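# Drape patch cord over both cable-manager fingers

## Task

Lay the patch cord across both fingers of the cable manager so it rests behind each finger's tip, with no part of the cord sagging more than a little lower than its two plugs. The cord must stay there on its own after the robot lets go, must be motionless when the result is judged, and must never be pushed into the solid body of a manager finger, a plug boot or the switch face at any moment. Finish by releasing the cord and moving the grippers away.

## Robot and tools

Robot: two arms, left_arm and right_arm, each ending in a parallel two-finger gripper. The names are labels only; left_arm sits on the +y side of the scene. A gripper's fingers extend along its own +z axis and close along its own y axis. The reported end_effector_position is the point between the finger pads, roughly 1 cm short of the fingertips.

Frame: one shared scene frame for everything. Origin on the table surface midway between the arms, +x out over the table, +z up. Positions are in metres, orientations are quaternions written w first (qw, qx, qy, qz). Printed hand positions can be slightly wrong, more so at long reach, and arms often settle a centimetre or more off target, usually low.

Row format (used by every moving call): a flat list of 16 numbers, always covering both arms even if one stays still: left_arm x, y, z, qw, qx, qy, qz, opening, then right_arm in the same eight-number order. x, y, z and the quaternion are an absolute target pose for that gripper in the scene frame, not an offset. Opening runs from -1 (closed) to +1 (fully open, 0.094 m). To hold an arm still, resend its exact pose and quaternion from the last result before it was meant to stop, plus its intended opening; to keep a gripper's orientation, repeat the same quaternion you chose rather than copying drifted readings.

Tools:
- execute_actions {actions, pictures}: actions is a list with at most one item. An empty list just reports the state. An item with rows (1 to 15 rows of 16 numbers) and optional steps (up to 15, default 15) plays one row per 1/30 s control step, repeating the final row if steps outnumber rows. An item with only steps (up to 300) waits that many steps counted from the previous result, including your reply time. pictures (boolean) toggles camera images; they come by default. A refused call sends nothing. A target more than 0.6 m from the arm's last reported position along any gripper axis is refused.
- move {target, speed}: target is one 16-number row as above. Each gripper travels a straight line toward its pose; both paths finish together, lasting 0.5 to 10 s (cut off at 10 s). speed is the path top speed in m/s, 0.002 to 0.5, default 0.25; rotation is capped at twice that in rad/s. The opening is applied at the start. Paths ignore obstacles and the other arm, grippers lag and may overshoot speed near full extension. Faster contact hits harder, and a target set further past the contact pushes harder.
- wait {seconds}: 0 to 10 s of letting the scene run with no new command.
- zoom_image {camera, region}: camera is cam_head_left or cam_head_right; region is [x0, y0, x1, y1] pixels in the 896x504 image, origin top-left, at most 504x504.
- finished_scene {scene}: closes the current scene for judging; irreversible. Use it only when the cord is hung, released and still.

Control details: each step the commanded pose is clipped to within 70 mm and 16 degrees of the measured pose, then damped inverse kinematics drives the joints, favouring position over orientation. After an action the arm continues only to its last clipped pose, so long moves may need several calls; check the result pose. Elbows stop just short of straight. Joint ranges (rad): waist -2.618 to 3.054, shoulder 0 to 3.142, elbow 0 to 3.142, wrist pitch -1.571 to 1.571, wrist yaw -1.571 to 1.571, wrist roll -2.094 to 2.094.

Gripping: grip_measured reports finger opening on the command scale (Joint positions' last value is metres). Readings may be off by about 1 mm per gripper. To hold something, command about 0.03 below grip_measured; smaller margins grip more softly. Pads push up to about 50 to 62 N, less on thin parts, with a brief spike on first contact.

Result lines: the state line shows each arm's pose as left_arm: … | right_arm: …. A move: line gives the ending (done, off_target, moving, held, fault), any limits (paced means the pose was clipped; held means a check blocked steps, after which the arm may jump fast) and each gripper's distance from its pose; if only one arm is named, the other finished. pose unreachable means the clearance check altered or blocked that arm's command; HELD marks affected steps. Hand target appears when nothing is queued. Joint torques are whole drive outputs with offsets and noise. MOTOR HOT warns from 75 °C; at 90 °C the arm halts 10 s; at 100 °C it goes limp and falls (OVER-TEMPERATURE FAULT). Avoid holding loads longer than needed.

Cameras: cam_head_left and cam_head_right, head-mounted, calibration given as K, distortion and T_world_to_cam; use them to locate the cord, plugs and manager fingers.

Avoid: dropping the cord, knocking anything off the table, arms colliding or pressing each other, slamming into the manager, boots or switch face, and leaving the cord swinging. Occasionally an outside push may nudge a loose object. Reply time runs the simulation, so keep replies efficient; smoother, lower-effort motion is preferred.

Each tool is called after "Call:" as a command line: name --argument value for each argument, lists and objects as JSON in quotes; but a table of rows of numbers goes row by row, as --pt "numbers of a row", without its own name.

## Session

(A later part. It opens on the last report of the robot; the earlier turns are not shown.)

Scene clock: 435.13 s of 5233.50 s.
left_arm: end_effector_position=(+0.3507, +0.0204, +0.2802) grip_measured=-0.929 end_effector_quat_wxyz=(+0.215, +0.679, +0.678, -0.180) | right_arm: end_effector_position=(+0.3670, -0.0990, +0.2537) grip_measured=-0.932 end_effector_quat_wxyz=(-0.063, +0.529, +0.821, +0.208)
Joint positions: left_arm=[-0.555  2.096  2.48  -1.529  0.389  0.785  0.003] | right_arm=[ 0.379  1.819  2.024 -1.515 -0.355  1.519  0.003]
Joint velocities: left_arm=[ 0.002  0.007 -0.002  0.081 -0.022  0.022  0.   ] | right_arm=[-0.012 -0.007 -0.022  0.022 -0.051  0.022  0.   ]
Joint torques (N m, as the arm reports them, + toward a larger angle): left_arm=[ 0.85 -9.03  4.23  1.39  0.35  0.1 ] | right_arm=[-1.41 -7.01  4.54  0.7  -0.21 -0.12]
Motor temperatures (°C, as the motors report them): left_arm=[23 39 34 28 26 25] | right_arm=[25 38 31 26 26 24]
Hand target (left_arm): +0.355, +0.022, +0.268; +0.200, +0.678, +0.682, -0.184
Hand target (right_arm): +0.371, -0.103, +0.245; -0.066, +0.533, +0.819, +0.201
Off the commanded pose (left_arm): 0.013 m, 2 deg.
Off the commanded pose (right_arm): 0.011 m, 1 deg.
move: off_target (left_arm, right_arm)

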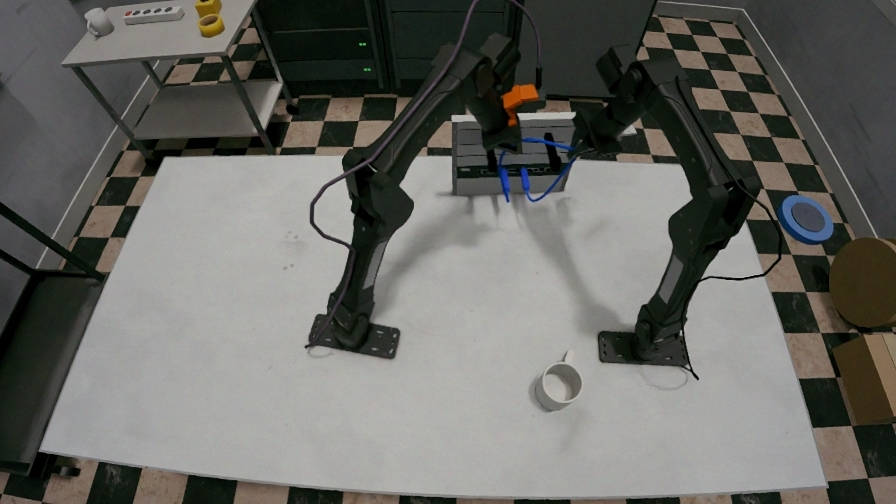

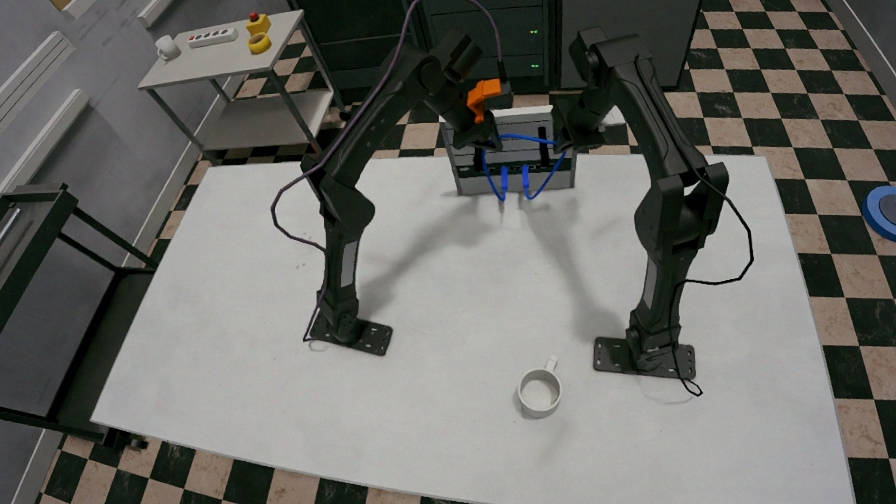

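Call:
move --target '[0.355,0.022,0.262, 0.2,0.678,0.682,-0.184, -1,  0.375,-0.1,0.228, -0.066,0.533,0.819,0.201, -1]' --speed 0.015

Call:
move --target '[0.355,0.022,0.262, 0.2,0.678,0.682,-0.184, -1,  0.375,-0.1,0.228, -0.066,0.533,0.819,0.201, -0.6]'

Call:
zoom_image --camera "cam_head_left" --region '[460,70,680,210]'

Call:
zoom_image --camera "cam_head_right" --region '[430,70,650,210]'

Scene clock: 439.00 s of 5233.50 s.
left_arm: end_effector_position=(+0.3528, +0.0186, +0.2629) grip_measured=-0.929 end_effector_quat_wxyz=(+0.200, +0.679, +0.683, -0.181) | right_arm: end_effector_position=(+0.3713, -0.0975, +0.2315) grip_measured=-0.932 end_effector_quat_wxyz=(-0.068, +0.531, +0.821, +0.200)
Joint positions: left_arm=[-0.555  2.096  2.412 -1.492  0.389  0.785  0.003] | right_arm=[ 0.379  1.819  1.933 -1.443 -0.355  1.518  0.003]
Joint velocities: left_arm=[-0.002 -0.012 -0.007  0.037 -0.007  0.007  0.   ] | right_arm=[-0.012  0.002 -0.012  0.037 -0.022  0.051 -0.   ]
Joint torques (N m, as the arm reports them, + toward a larger angle): left_arm=[  0.9  -11.34   4.4    1.39   0.32   0.12] | right_arm=[-0.92 -8.1   4.81  0.71 -0.19 -0.03]
Motor temperatures (°C, as the motors report them): left_arm=[23 40 33 28 26 25] | right_arm=[25 38 30 27 26 24]
Hand target (left_arm): +0.355, +0.022, +0.262; +0.200, +0.678, +0.682, -0.184
Hand target (right_arm): +0.375, -0.100, +0.228; -0.066, +0.533, +0.819, +0.201
Off the commanded pose (left_arm): 0.004 m, 0 deg.
Off the commanded pose (right_arm): 0.006 m, 0 deg.
move: done

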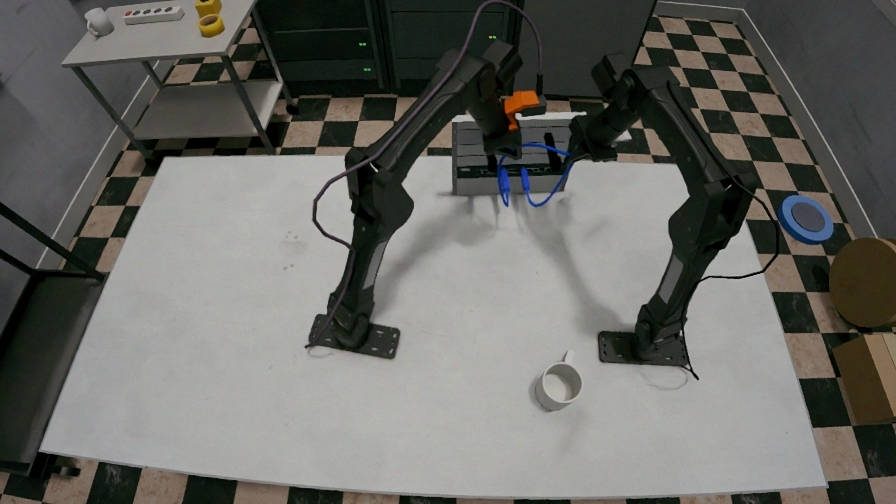

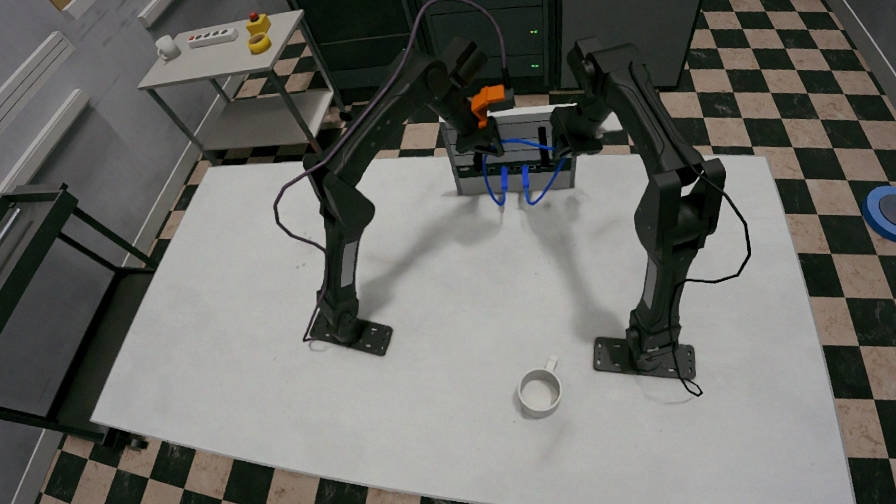

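Scene clock: 439.70 s of 5233.50 s.
left_arm: end_effector_position=(+0.3533, +0.0182, +0.2631) grip_measured=-0.929 end_effector_quat_wxyz=(+0.201, +0.679, +0.682, -0.181) | right_arm: end_effector_position=(+0.3720, -0.0973, +0.2316) grip_measured=-0.602 end_effector_quat_wxyz=(-0.067, +0.530, +0.821, +0.201)
Joint positions: left_arm=[-0.555  2.096  2.412 -1.49   0.389  0.785  0.003] | right_arm=[ 0.379  1.819  1.933 -1.44  -0.355  1.518  0.019]
Joint velocities: left_arm=[-0.012 -0.002 -0.007  0.007  0.007 -0.066 -0.001] | right_arm=[-0.002 -0.002 -0.002 -0.022  0.081  0.007 -0.   ]
Joint torques (N m, as the arm reports them, + toward a larger angle): left_arm=[  0.91 -11.26   4.44   1.37   0.34   0.1 ] | right_arm=[-0.9  -8.03  4.97  0.71 -0.2  -0.01]
Motor temperatures (°C, as the motors report them): left_arm=[23 40 33 28 26 25] | right_arm=[25 38 30 27 26 24]
Hand target (left_arm): +0.355, +0.022, +0.262; +0.200, +0.678, +0.682, -0.184
Hand target (right_arm): +0.375, -0.100, +0.228; -0.066, +0.533, +0.819, +0.201
Off the commanded pose (left_arm): 0.004 m, 0 deg.
Off the commanded pose (right_arm): 0.005 m, 0 deg.
move: done

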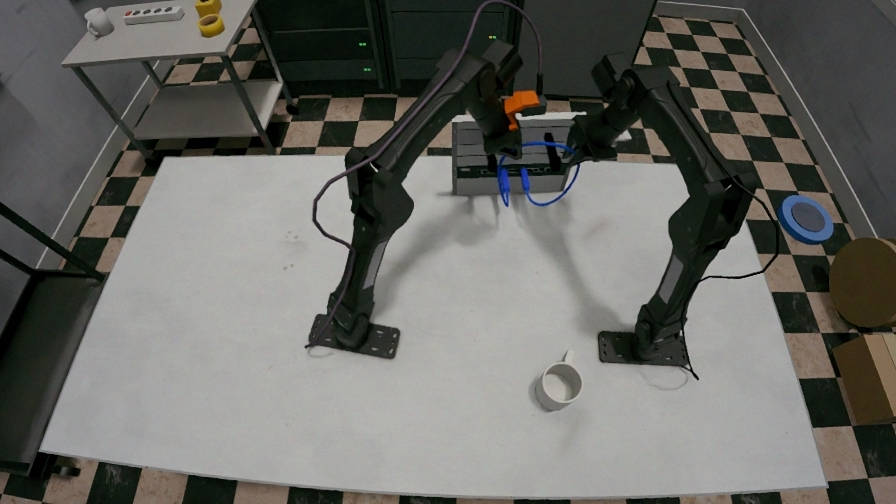

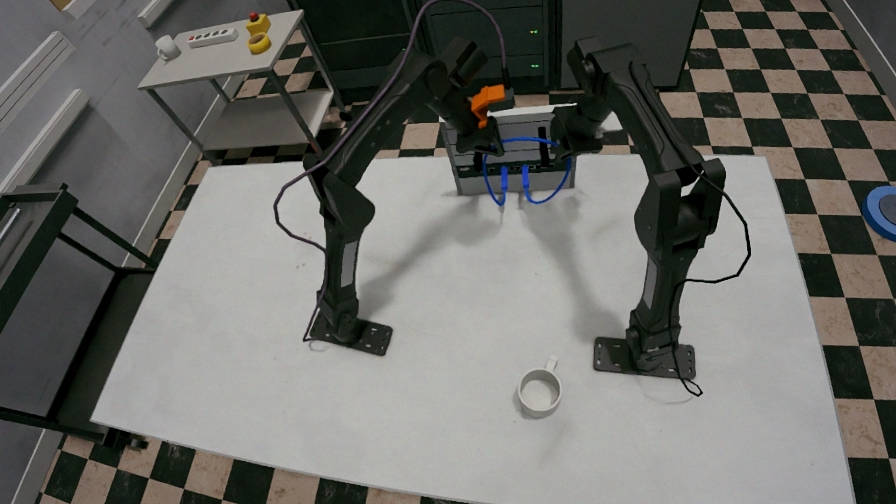

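Region (460, 70, 680, 210) of cam_head_left's 896x504 image, scaled by 2.291, with more detail than that image has; it fills the top 321 rows of this view, and the rest is white.

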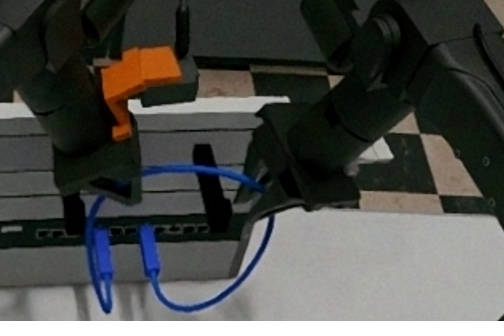

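Region (430, 70, 650, 210) of cam_head_right's 896x504 image, scaled by 2.291, with more detail than that image has; it fills the top 321 rows of this view, and the rest is white.

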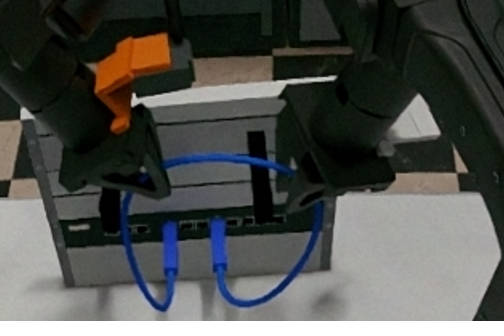

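Call:
move --target '[0.312,0.03,0.268, 0.19,0.68,0.683,-0.184, -1,  0.375,-0.1,0.228, -0.066,0.533,0.819,0.201, -0.6]' --speed 0.015

Call:
zoom_image --camera "cam_head_left" --region '[440,70,660,210]'

Call:
zoom_image --camera "cam_head_right" --region '[430,70,650,210]'

Scene clock: 445.90 s of 5233.50 s.
left_arm: end_effector_position=(+0.3174, +0.0292, +0.2642) grip_measured=-0.929 end_effector_quat_wxyz=(+0.188, +0.681, +0.683, -0.186) | right_arm: end_effector_position=(+0.3722, -0.0972, +0.2317) grip_measured=-0.602 end_effector_quat_wxyz=(-0.067, +0.530, +0.821, +0.202)
Joint positions: left_arm=[-0.592  1.938  2.183 -1.433  0.384  0.753  0.003] | right_arm=[ 0.379  1.819  1.933 -1.439 -0.355  1.518  0.019]
Joint velocities: left_arm=[ 0.007  0.007  0.007  0.022 -0.007 -0.022 -0.001] | right_arm=[-0.007  0.007 -0.007 -0.081  0.051  0.022  0.001]
Joint torques (N m, as the arm reports them, + toward a larger angle): left_arm=[ -0.75 -11.3    4.57   1.35   0.11  -0.14] | right_arm=[-0.85 -8.04  4.92  0.68 -0.2  -0.02]
Motor temperatures (°C, as the motors report them): left_arm=[23 42 33 28 26 25] | right_arm=[25 39 30 27 26 24]
Hand target (left_arm): +0.312, +0.030, +0.268; +0.190, +0.680, +0.683, -0.184
Hand target (right_arm): +0.375, -0.100, +0.228; -0.066, +0.533, +0.819, +0.201
Off the commanded pose (left_arm): 0.007 m, 0 deg.
Off the commanded pose (right_arm): 0.005 m, 0 deg.
move: done

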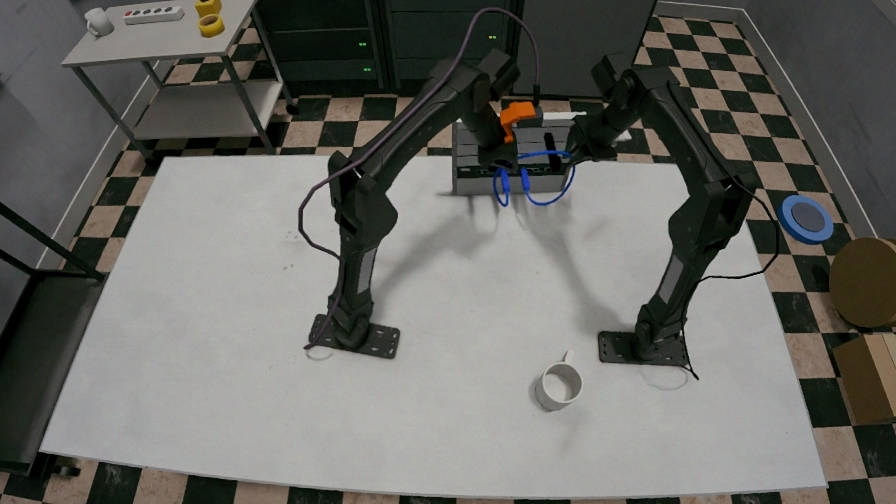

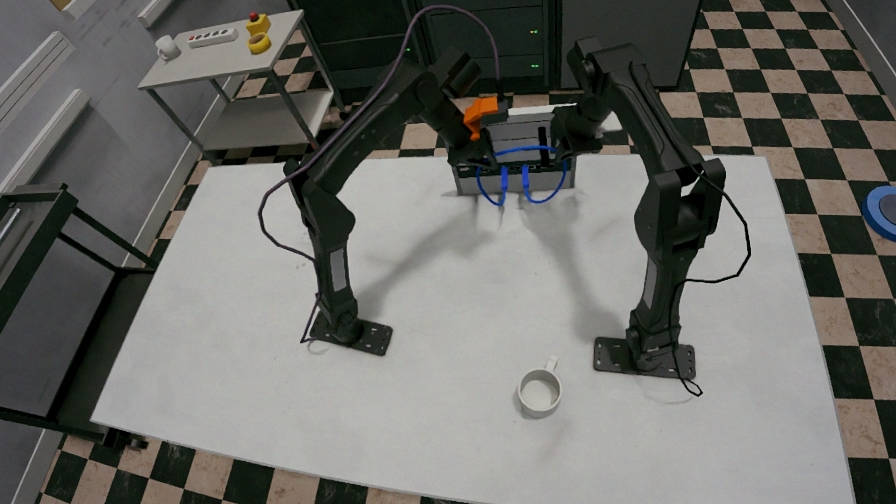

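Region (440, 70, 660, 210) of cam_head_left's 896x504 image, scaled by 2.291, with more detail than that image has; it fills the top 321 rows of this view, and the rest is white.

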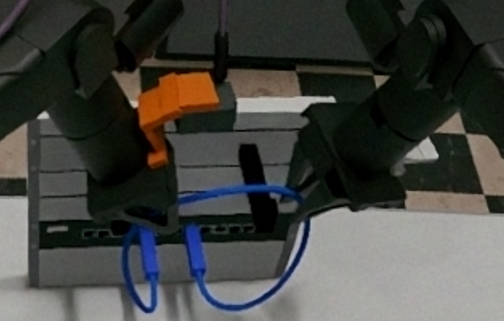

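Region (430, 70, 650, 210) of cam_head_right's 896x504 image, scaled by 2.291, with more detail than that image has; it fills the top 321 rows of this view, and the rest is white.

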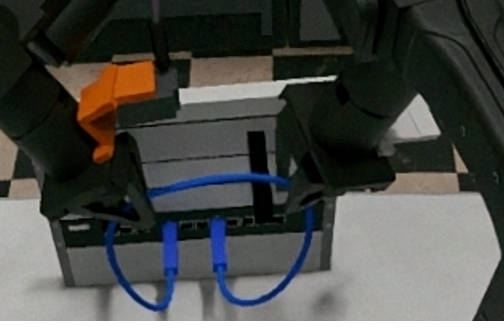

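Call:
move --target '[0.308,0.075,0.27, 0.19,0.68,0.683,-0.184, -1,  0.375,-0.1,0.228, -0.066,0.533,0.819,0.201, -0.6]' --speed 0.015

Call:
zoom_image --camera "cam_head_left" --region '[420,70,640,210]'

Call:
zoom_image --camera "cam_head_right" --region '[410,70,630,210]'

Scene clock: 451.50 s of 5233.50 s.
left_arm: end_effector_position=(+0.3129, +0.0700, +0.2657) grip_measured=-0.929 end_effector_quat_wxyz=(+0.189, +0.680, +0.686, -0.178) | right_arm: end_effector_position=(+0.3722, -0.0972, +0.2317) grip_measured=-0.602 end_effector_quat_wxyz=(-0.067, +0.530, +0.821, +0.202)
Joint positions: left_arm=[-0.519  1.81   2.024 -1.429  0.393  0.825  0.003] | right_arm=[ 0.379  1.819  1.933 -1.439 -0.355  1.518  0.019]
Joint velocities: left_arm=[-0.002  0.007 -0.007 -0.022 -0.037  0.007  0.001] | right_arm=[ 0.002 -0.007  0.007  0.007 -0.081 -0.066  0.001]
Joint torques (N m, as the arm reports them, + toward a larger angle): left_arm=[  0.68 -10.39   4.64   1.15   0.38   0.14] | right_arm=[-0.88 -8.03  4.93  0.68 -0.2  -0.01]
Motor temperatures (°C, as the motors report them): left_arm=[23 43 32 28 26 25] | right_arm=[25 40 30 27 26 24]
Hand target (left_arm): +0.308, +0.075, +0.270; +0.190, +0.680, +0.684, -0.184
Hand target (right_arm): +0.375, -0.100, +0.228; -0.066, +0.533, +0.819, +0.201
Off the commanded pose (left_arm): 0.008 m, 1 deg.
Off the commanded pose (right_arm): 0.005 m, 0 deg.
move: done

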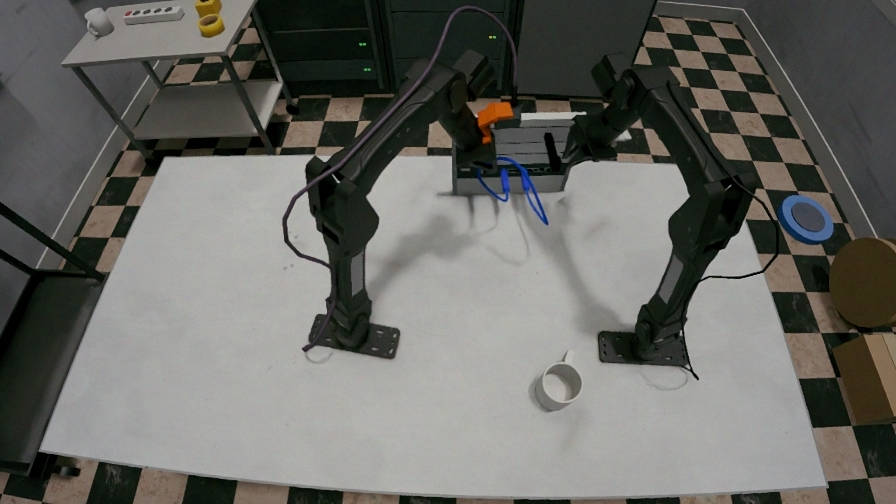

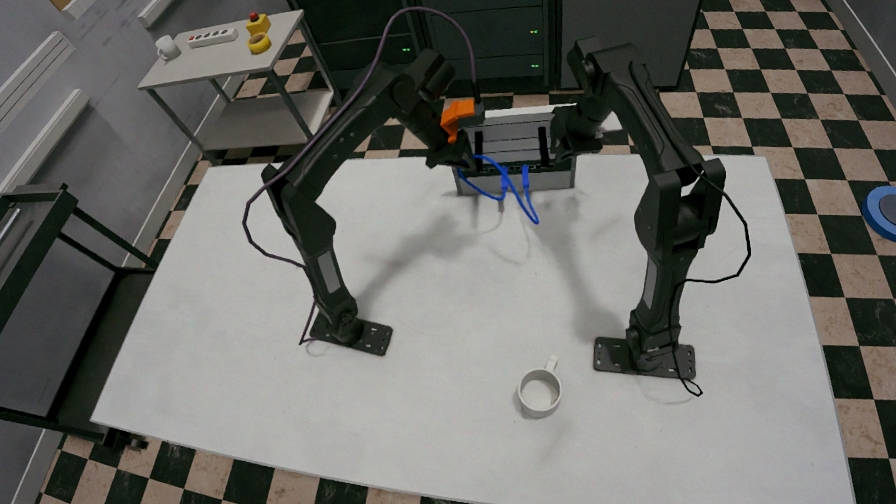

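Region (420, 70, 640, 210) of cam_head_left's 896x504 image, scaled by 2.291, with more detail than that image has; it fills the top 321 rows of this view, and the rest is white.

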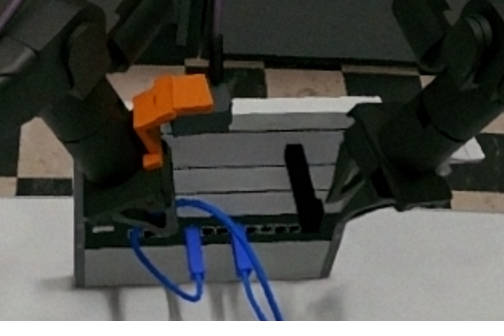

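Region (410, 70, 630, 210) of cam_head_right's 896x504 image, scaled by 2.291, with more detail than that image has; it fills the top 321 rows of this view, and the rest is white.

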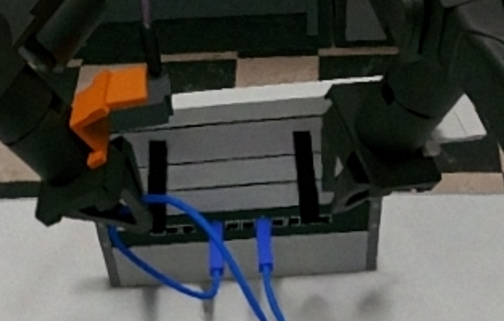

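Call:
move --target '[0.26,0.06,0.21, 0.183,0.683,0.683,-0.183, -1,  0.33,-0.16,0.28, -0.066,0.533,0.819,0.201, -0.2]' --speed 0.05

Call:
zoom_image --camera "cam_head_left" --region '[420,110,660,270]'

Call:
zoom_image --camera "cam_head_right" --region '[400,110,640,270]'

Scene clock: 461.03 s of 5233.50 s.
left_arm: end_effector_position=(+0.2638, +0.0592, +0.2067) grip_measured=-0.929 end_effector_quat_wxyz=(+0.178, +0.684, +0.683, -0.185) | right_arm: end_effector_position=(+0.3373, -0.1563, +0.2770) grip_measured=-0.202 end_effector_quat_wxyz=(-0.036, +0.537, +0.811, +0.229)
Joint positions: left_arm=[-0.637  1.623  1.561 -1.132  0.367  0.717  0.003] | right_arm=[ 0.228  1.624  1.886 -1.552 -0.38   1.401  0.037]
Joint velocities: left_arm=[-0.002 -0.007  0.002 -0.022 -0.051  0.007 -0.001] | right_arm=[-0.002 -0.007 -0.012  0.007 -0.022 -0.051  0.   ]
Joint torques (N m, as the arm reports them, + toward a larger angle): left_arm=[-0.7  -9.08  5.37  1.38  0.11 -0.05] | right_arm=[-0.95 -8.08  4.28  0.54 -0.34 -0.09]
Motor temperatures (°C, as the motors report them): left_arm=[23 43 32 28 26 25] | right_arm=[25 41 29 27 26 24]
Hand target (left_arm): +0.260, +0.060, +0.210; +0.183, +0.683, +0.683, -0.184
Hand target (right_arm): +0.330, -0.159, +0.279; -0.039, +0.537, +0.810, +0.232
Off the commanded pose (left_arm): 0.005 m, 1 deg.
Off the commanded pose (right_arm): 0.009 m, 5 deg.
joint sent to its limit (right arm) — the command would take joint 4 (wrist pitch) past its lower limit, so that joint was sent only as far as its limit.
move: off_target (right_arm)

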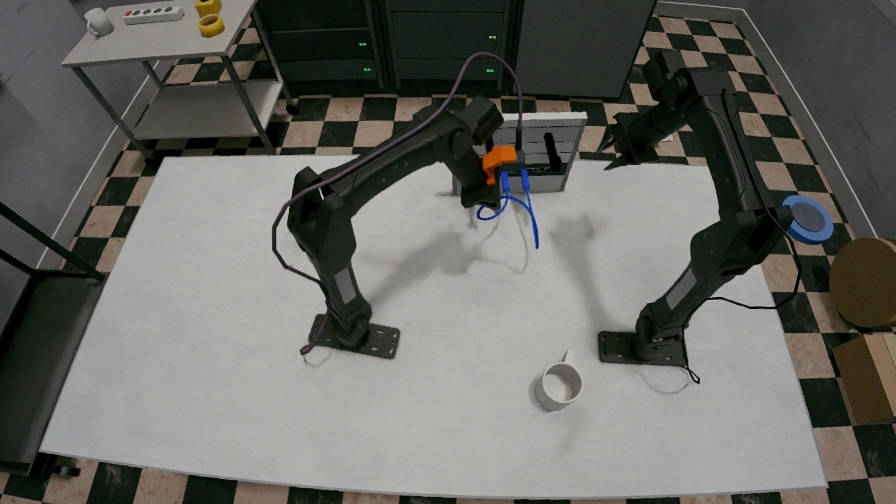

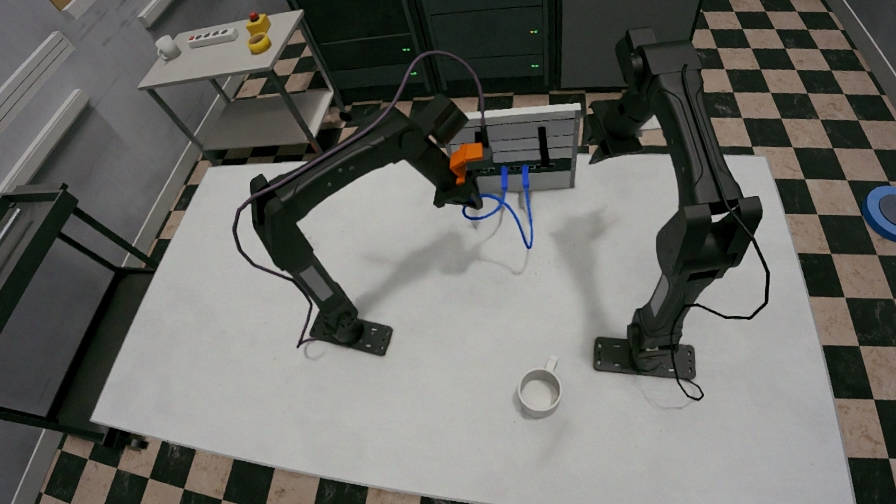

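Region (420, 110, 660, 270) of cam_head_left's 896x504 image, scaled by 2.100, with more detail than that image has.

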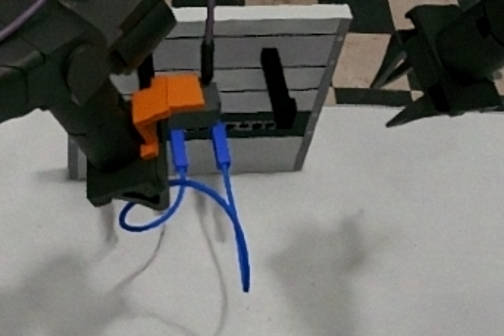

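Region (400, 110, 640, 270) of cam_head_right's 896x504 image, scaled by 2.100, with more detail than that image has.

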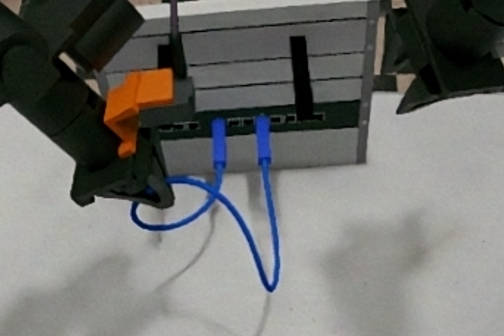

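Call:
move --target '[0.26,0.06,0.21, 0.183,0.683,0.683,-0.183, -1,  0.228,-0.085,0.165, -0.406,0.579,0.579,0.406, 0.4]' --speed 0.08

Call:
zoom_image --camera "cam_head_left" --region '[420,130,660,290]'

Call:
zoom_image --camera "cam_head_right" --region '[400,130,640,290]'

Scene clock: 470.47 s of 5233.50 s.
left_arm: end_effector_position=(+0.2644, +0.0592, +0.2068) grip_measured=-0.929 end_effector_quat_wxyz=(+0.179, +0.683, +0.684, -0.184) | right_arm: end_effector_position=(+0.2334, -0.0860, +0.1588) grip_measured=+0.398 end_effector_quat_wxyz=(-0.401, +0.591, +0.576, +0.397)
Joint positions: left_arm=[-0.637  1.623  1.561 -1.13   0.365  0.716  0.003] | right_arm=[ 0.18   1.255  0.694 -0.675 -1.176  1.949  0.066]
Joint velocities: left_arm=[ 0.002  0.017 -0.012 -0.007 -0.007 -0.007 -0.   ] | right_arm=[ 0.007 -0.007  0.002  0.022  0.081 -0.051  0.   ]
Joint torques (N m, as the arm reports them, + toward a larger angle): left_arm=[-0.77 -9.04  5.55  1.35  0.12 -0.09] | right_arm=[ 0.86 -5.75  5.07  0.72 -0.82  0.05]
Motor temperatures (°C, as the motors report them): left_arm=[23 42 32 28 26 25] | right_arm=[25 40 29 27 26 24]
Hand target (left_arm): +0.260, +0.060, +0.210; +0.183, +0.683, +0.683, -0.183
Hand target (right_arm): +0.227, -0.083, +0.164; -0.406, +0.579, +0.579, +0.405
Off the commanded pose (left_arm): 0.006 m, 1 deg.
Off the commanded pose (right_arm): 0.008 m, 2 deg.
move: done

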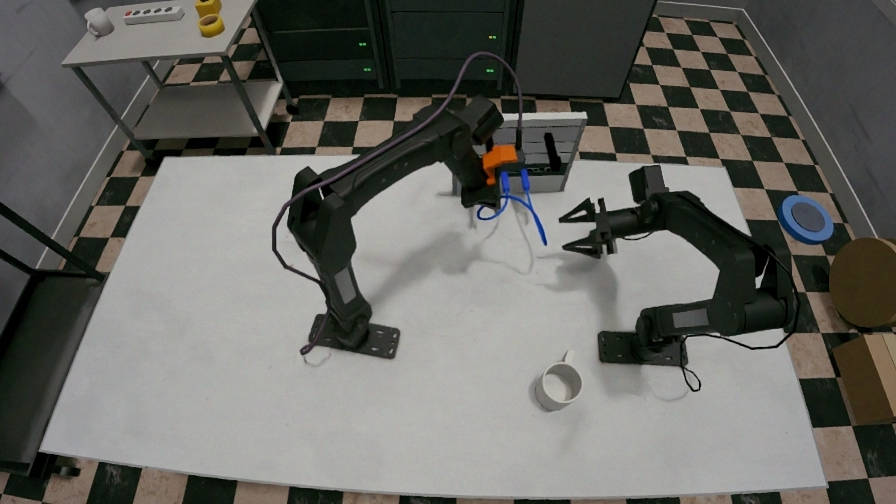

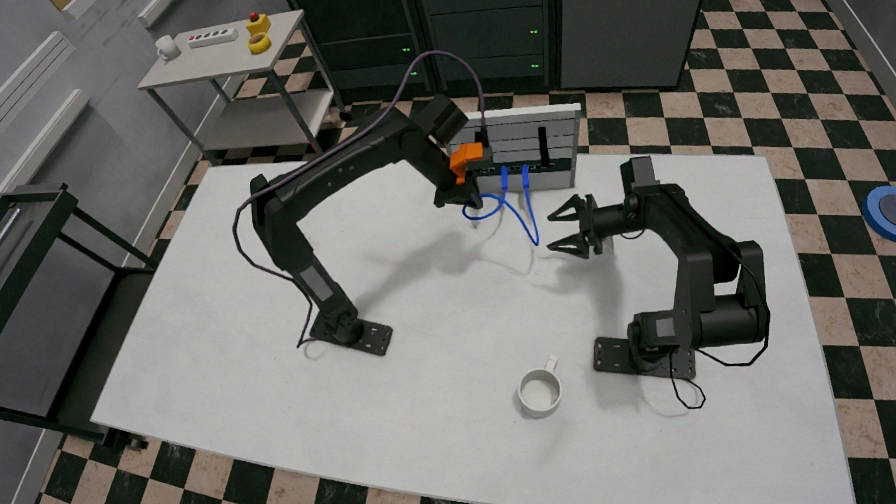

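Region (420, 130, 660, 290) of cam_head_left's 896x504 image, scaled by 2.100, with more detail than that image has.

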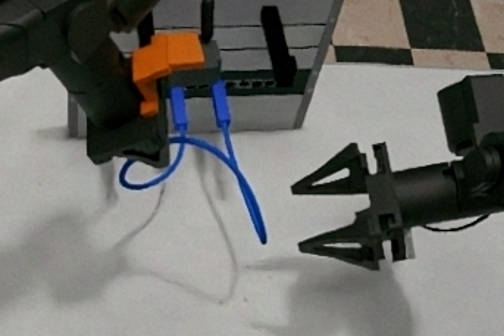

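Region (400, 130, 640, 290) of cam_head_right's 896x504 image, scaled by 2.100, with more detail than that image has.

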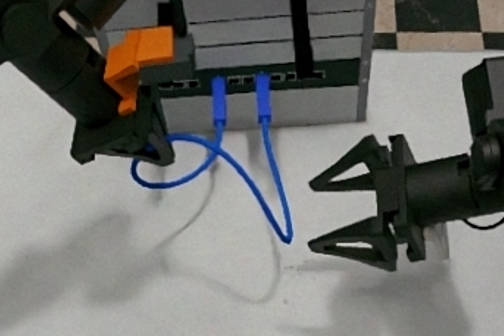

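Call:
move --target '[0.26,0.06,0.21, 0.183,0.683,0.683,-0.183, -1,  0.226,-0.09,0.122, -0.406,0.579,0.579,0.406, 0.4]' --speed 0.04

Call:
zoom_image --camera "cam_head_left" --region '[460,150,660,290]'

Call:
zoom_image --camera "cam_head_right" --region '[450,150,650,290]'

Scene clock: 476.47 s of 5233.50 s.
left_arm: end_effector_position=(+0.2644, +0.0592, +0.2068) grip_measured=-0.929 end_effector_quat_wxyz=(+0.179, +0.683, +0.684, -0.184) | right_arm: end_effector_position=(+0.2266, -0.0890, +0.1246) grip_measured=+0.398 end_effector_quat_wxyz=(-0.397, +0.580, +0.586, +0.403)
Joint positions: left_arm=[-0.637  1.623  1.561 -1.13   0.365  0.716  0.003] | right_arm=[ 0.167  1.304  0.58  -0.551 -1.185  1.877  0.066]
Joint velocities: left_arm=[ 0.007 -0.007 -0.022 -0.007  0.037  0.051 -0.   ] | right_arm=[ 0.002 -0.007 -0.012 -0.022  0.037 -0.066  0.001]
Joint torques (N m, as the arm reports them, + toward a larger angle): left_arm=[-0.72 -9.09  5.59  1.34  0.12 -0.1 ] | right_arm=[-0.99 -2.94  4.7   0.65 -0.83 -0.07]
Motor temperatures (°C, as the motors report them): left_arm=[23 42 32 28 26 25] | right_arm=[25 39 29 27 26 24]
Hand target (left_arm): +0.260, +0.060, +0.210; +0.183, +0.683, +0.683, -0.183
Hand target (right_arm): +0.225, -0.090, +0.122; -0.406, +0.579, +0.579, +0.406
Off the commanded pose (left_arm): 0.006 m, 1 deg.
Off the commanded pose (right_arm): 0.003 m, 1 deg.
move: done

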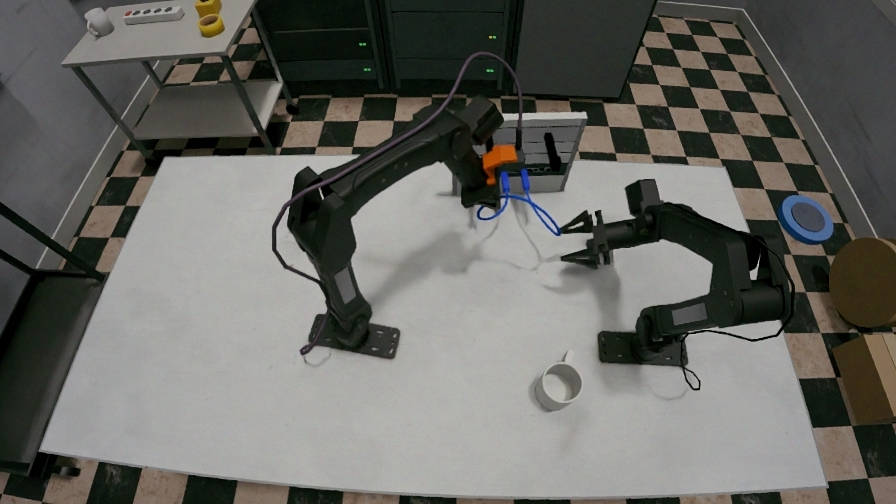

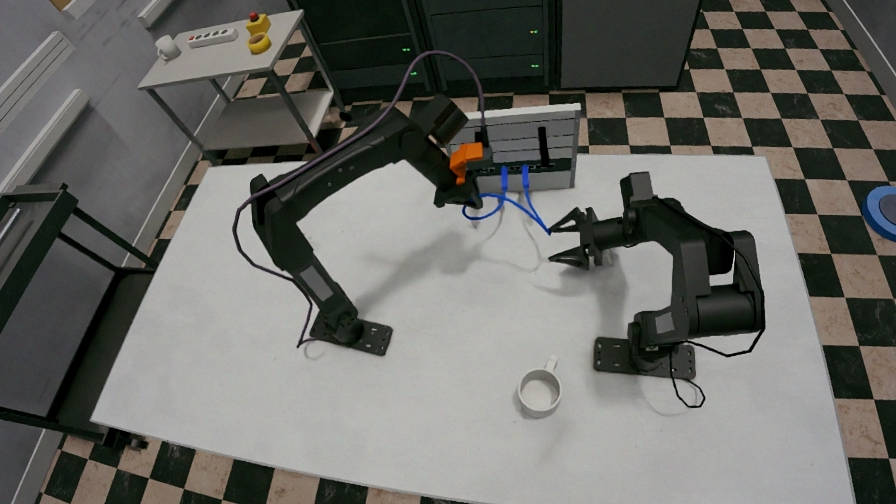

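Region (460, 150, 660, 290) of cam_head_left's 896x504 image, scaled by 2.520, with more detail than that image has; it fills the top 353 rows of this view, and the rest is white.

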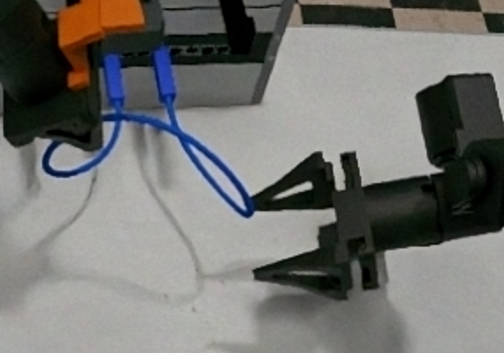

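Region (450, 150, 650, 290) of cam_head_right's 896x504 image, scaled by 2.520, with more detail than that image has; it fills the top 353 rows of this view, and the rest is white.

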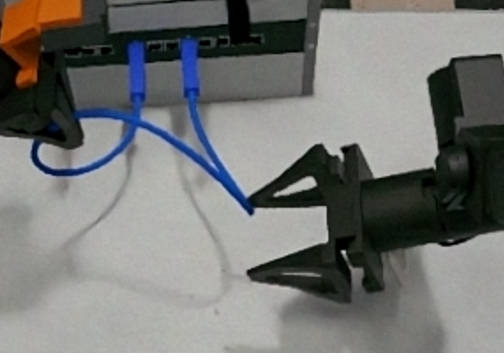

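Call:
move --target '[0.26,0.06,0.21, 0.183,0.683,0.683,-0.183, -1,  0.248,-0.098,0.128, -0.406,0.579,0.579,0.406, 0.4]' --speed 0.03

Call:
zoom_image --camera "cam_head_left" --region '[460,150,660,290]'

Call:
zoom_image --camera "cam_head_right" --region '[450,150,650,290]'

Scene clock: 478.97 s of 5233.50 s.
left_arm: end_effector_position=(+0.2644, +0.0592, +0.2068) grip_measured=-0.929 end_effector_quat_wxyz=(+0.179, +0.683, +0.684, -0.184) | right_arm: end_effector_position=(+0.2419, -0.0978, +0.1199) grip_measured=+0.398 end_effector_quat_wxyz=(-0.400, +0.585, +0.583, +0.399)
Joint positions: left_arm=[-0.637  1.623  1.561 -1.13   0.365  0.716  0.003] | right_arm=[ 0.117  1.412  0.651 -0.641 -1.194  1.755  0.066]
Joint velocities: left_arm=[-0.012  0.002  0.002 -0.066  0.007  0.022 -0.   ] | right_arm=[-0.017  0.002  0.002 -0.125 -0.022 -0.051 -0.   ]
Joint torques (N m, as the arm reports them, + toward a larger angle): left_arm=[-0.76 -9.08  5.59  1.34  0.13 -0.08] | right_arm=[-0.99 -3.47  8.15  0.23 -0.89 -0.11]
Motor temperatures (°C, as the motors report them): left_arm=[23 42 32 28 26 25] | right_arm=[25 38 29 27 26 24]
Hand target (left_arm): +0.260, +0.060, +0.210; +0.183, +0.683, +0.683, -0.183
Hand target (right_arm): +0.248, -0.098, +0.128; -0.405, +0.579, +0.579, +0.406
Off the commanded pose (left_arm): 0.006 m, 1 deg.
Off the commanded pose (right_arm): 0.010 m, 1 deg.
move: done

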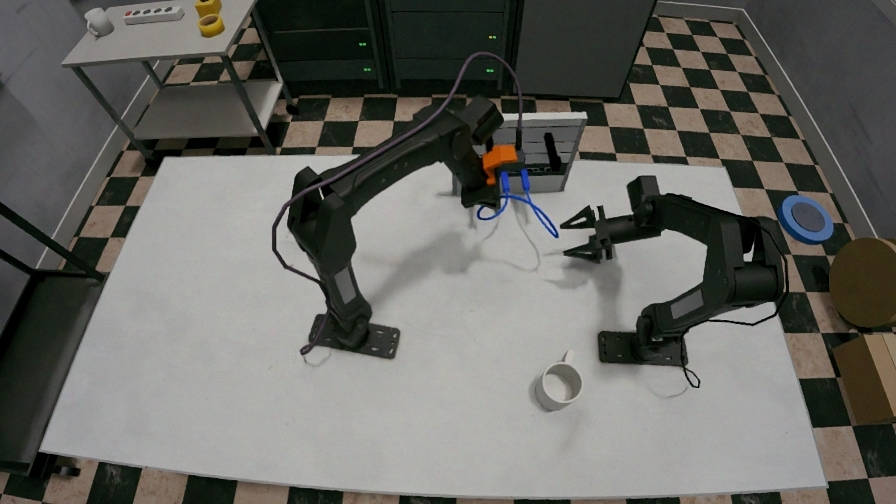

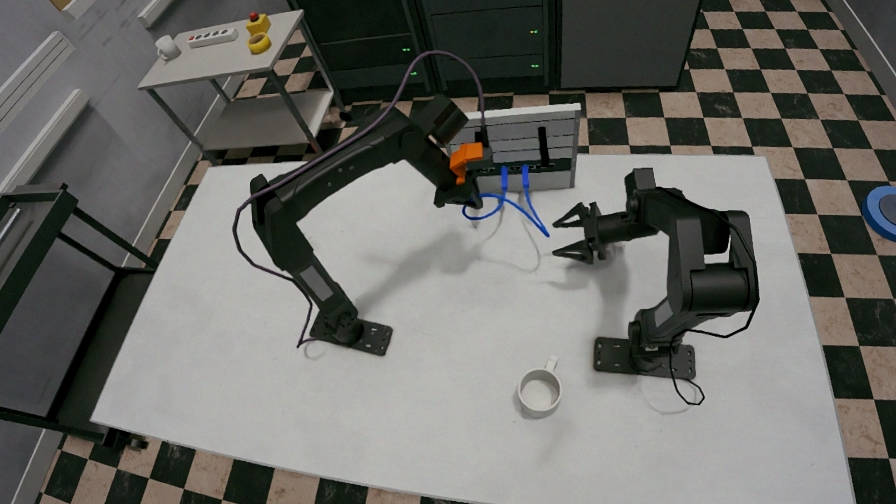

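Region (460, 150, 660, 290) of cam_head_left's 896x504 image, scaled by 2.520, with more detail than that image has; it fills the top 353 rows of this view, and the rest is white.

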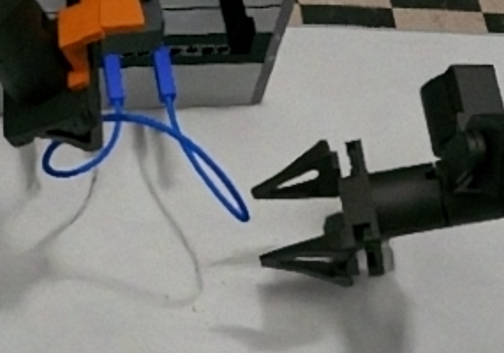

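Region (450, 150, 650, 290) of cam_head_right's 896x504 image, scaled by 2.520, with more detail than that image has; it fills the top 353 rows of this view, and the rest is white.

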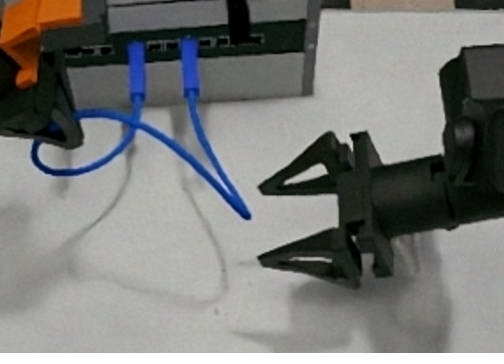

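Call:
move --target '[0.26,0.06,0.21, 0.183,0.683,0.683,-0.183, -1,  0.248,-0.06,0.118, -0.406,0.579,0.579,0.406, 0.4]' --speed 0.02

Call:
zoom_image --camera "cam_head_left" --region '[460,150,660,290]'

Call:
zoom_image --camera "cam_head_right" --region '[450,150,650,290]'

Scene clock: 482.03 s of 5233.50 s.
left_arm: end_effector_position=(+0.2644, +0.0592, +0.2068) grip_measured=-0.929 end_effector_quat_wxyz=(+0.179, +0.683, +0.684, -0.184) | right_arm: end_effector_position=(+0.2491, -0.0638, +0.1181) grip_measured=+0.398 end_effector_quat_wxyz=(-0.406, +0.576, +0.585, +0.401)
Joint positions: left_arm=[-0.637  1.623  1.561 -1.13   0.365  0.716  0.003] | right_arm=[ 0.263  1.412  0.599 -0.272 -1.165  2.091  0.066]
Joint velocities: left_arm=[-0.007 -0.017 -0.002  0.022  0.007  0.007  0.001] | right_arm=[-0.007 -0.002  0.002  0.037  0.007  0.051  0.   ]
Joint torques (N m, as the arm reports them, + toward a larger angle): left_arm=[-0.73 -8.99  5.59  1.35  0.12 -0.09] | right_arm=[ 0.84 -4.04  6.21  0.9  -0.58  0.05]
Motor temperatures (°C, as the motors report them): left_arm=[23 42 32 28 26 25] | right_arm=[25 37 29 27 26 24]
Hand target (left_arm): +0.260, +0.060, +0.210; +0.183, +0.683, +0.683, -0.183
Hand target (right_arm): +0.249, -0.061, +0.118; -0.408, +0.573, +0.588, +0.400
Off the commanded pose (left_arm): 0.006 m, 1 deg.
Off the commanded pose (right_arm): 0.004 m, 1 deg.
joint sent to its limit (right arm) — the command would take joint 6 (wrist roll) past its upper limit, so that joint was sent only as far as its limit.
move: done

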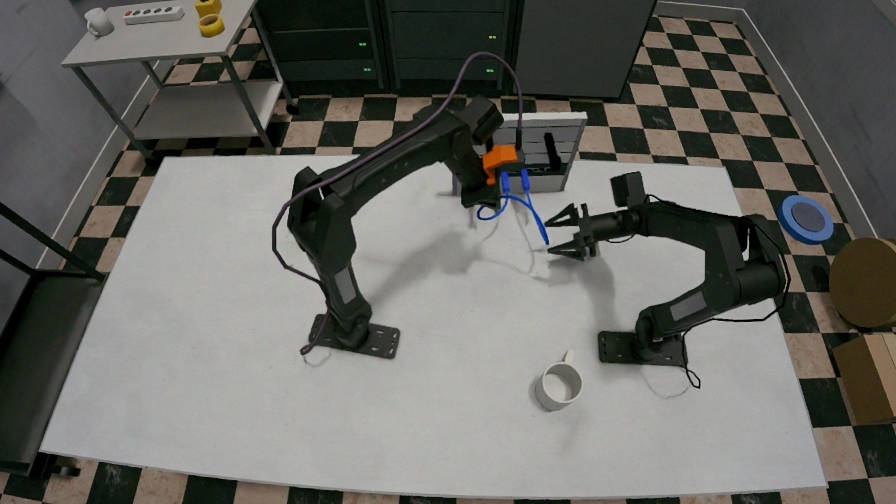

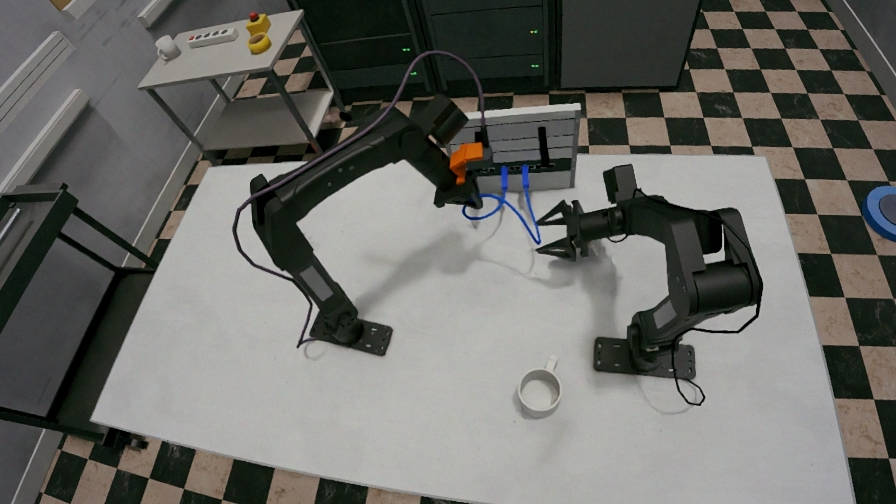

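Region (460, 150, 660, 290) of cam_head_left's 896x504 image, scaled by 2.520, with more detail than that image has; it fills the top 353 rows of this view, and the rest is white.

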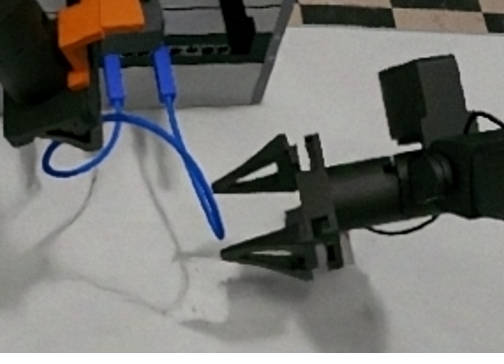

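Region (450, 150, 650, 290) of cam_head_right's 896x504 image, scaled by 2.520, with more detail than that image has; it fills the top 353 rows of this view, and the rest is white.

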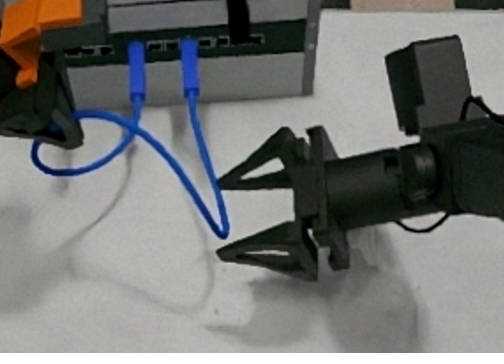

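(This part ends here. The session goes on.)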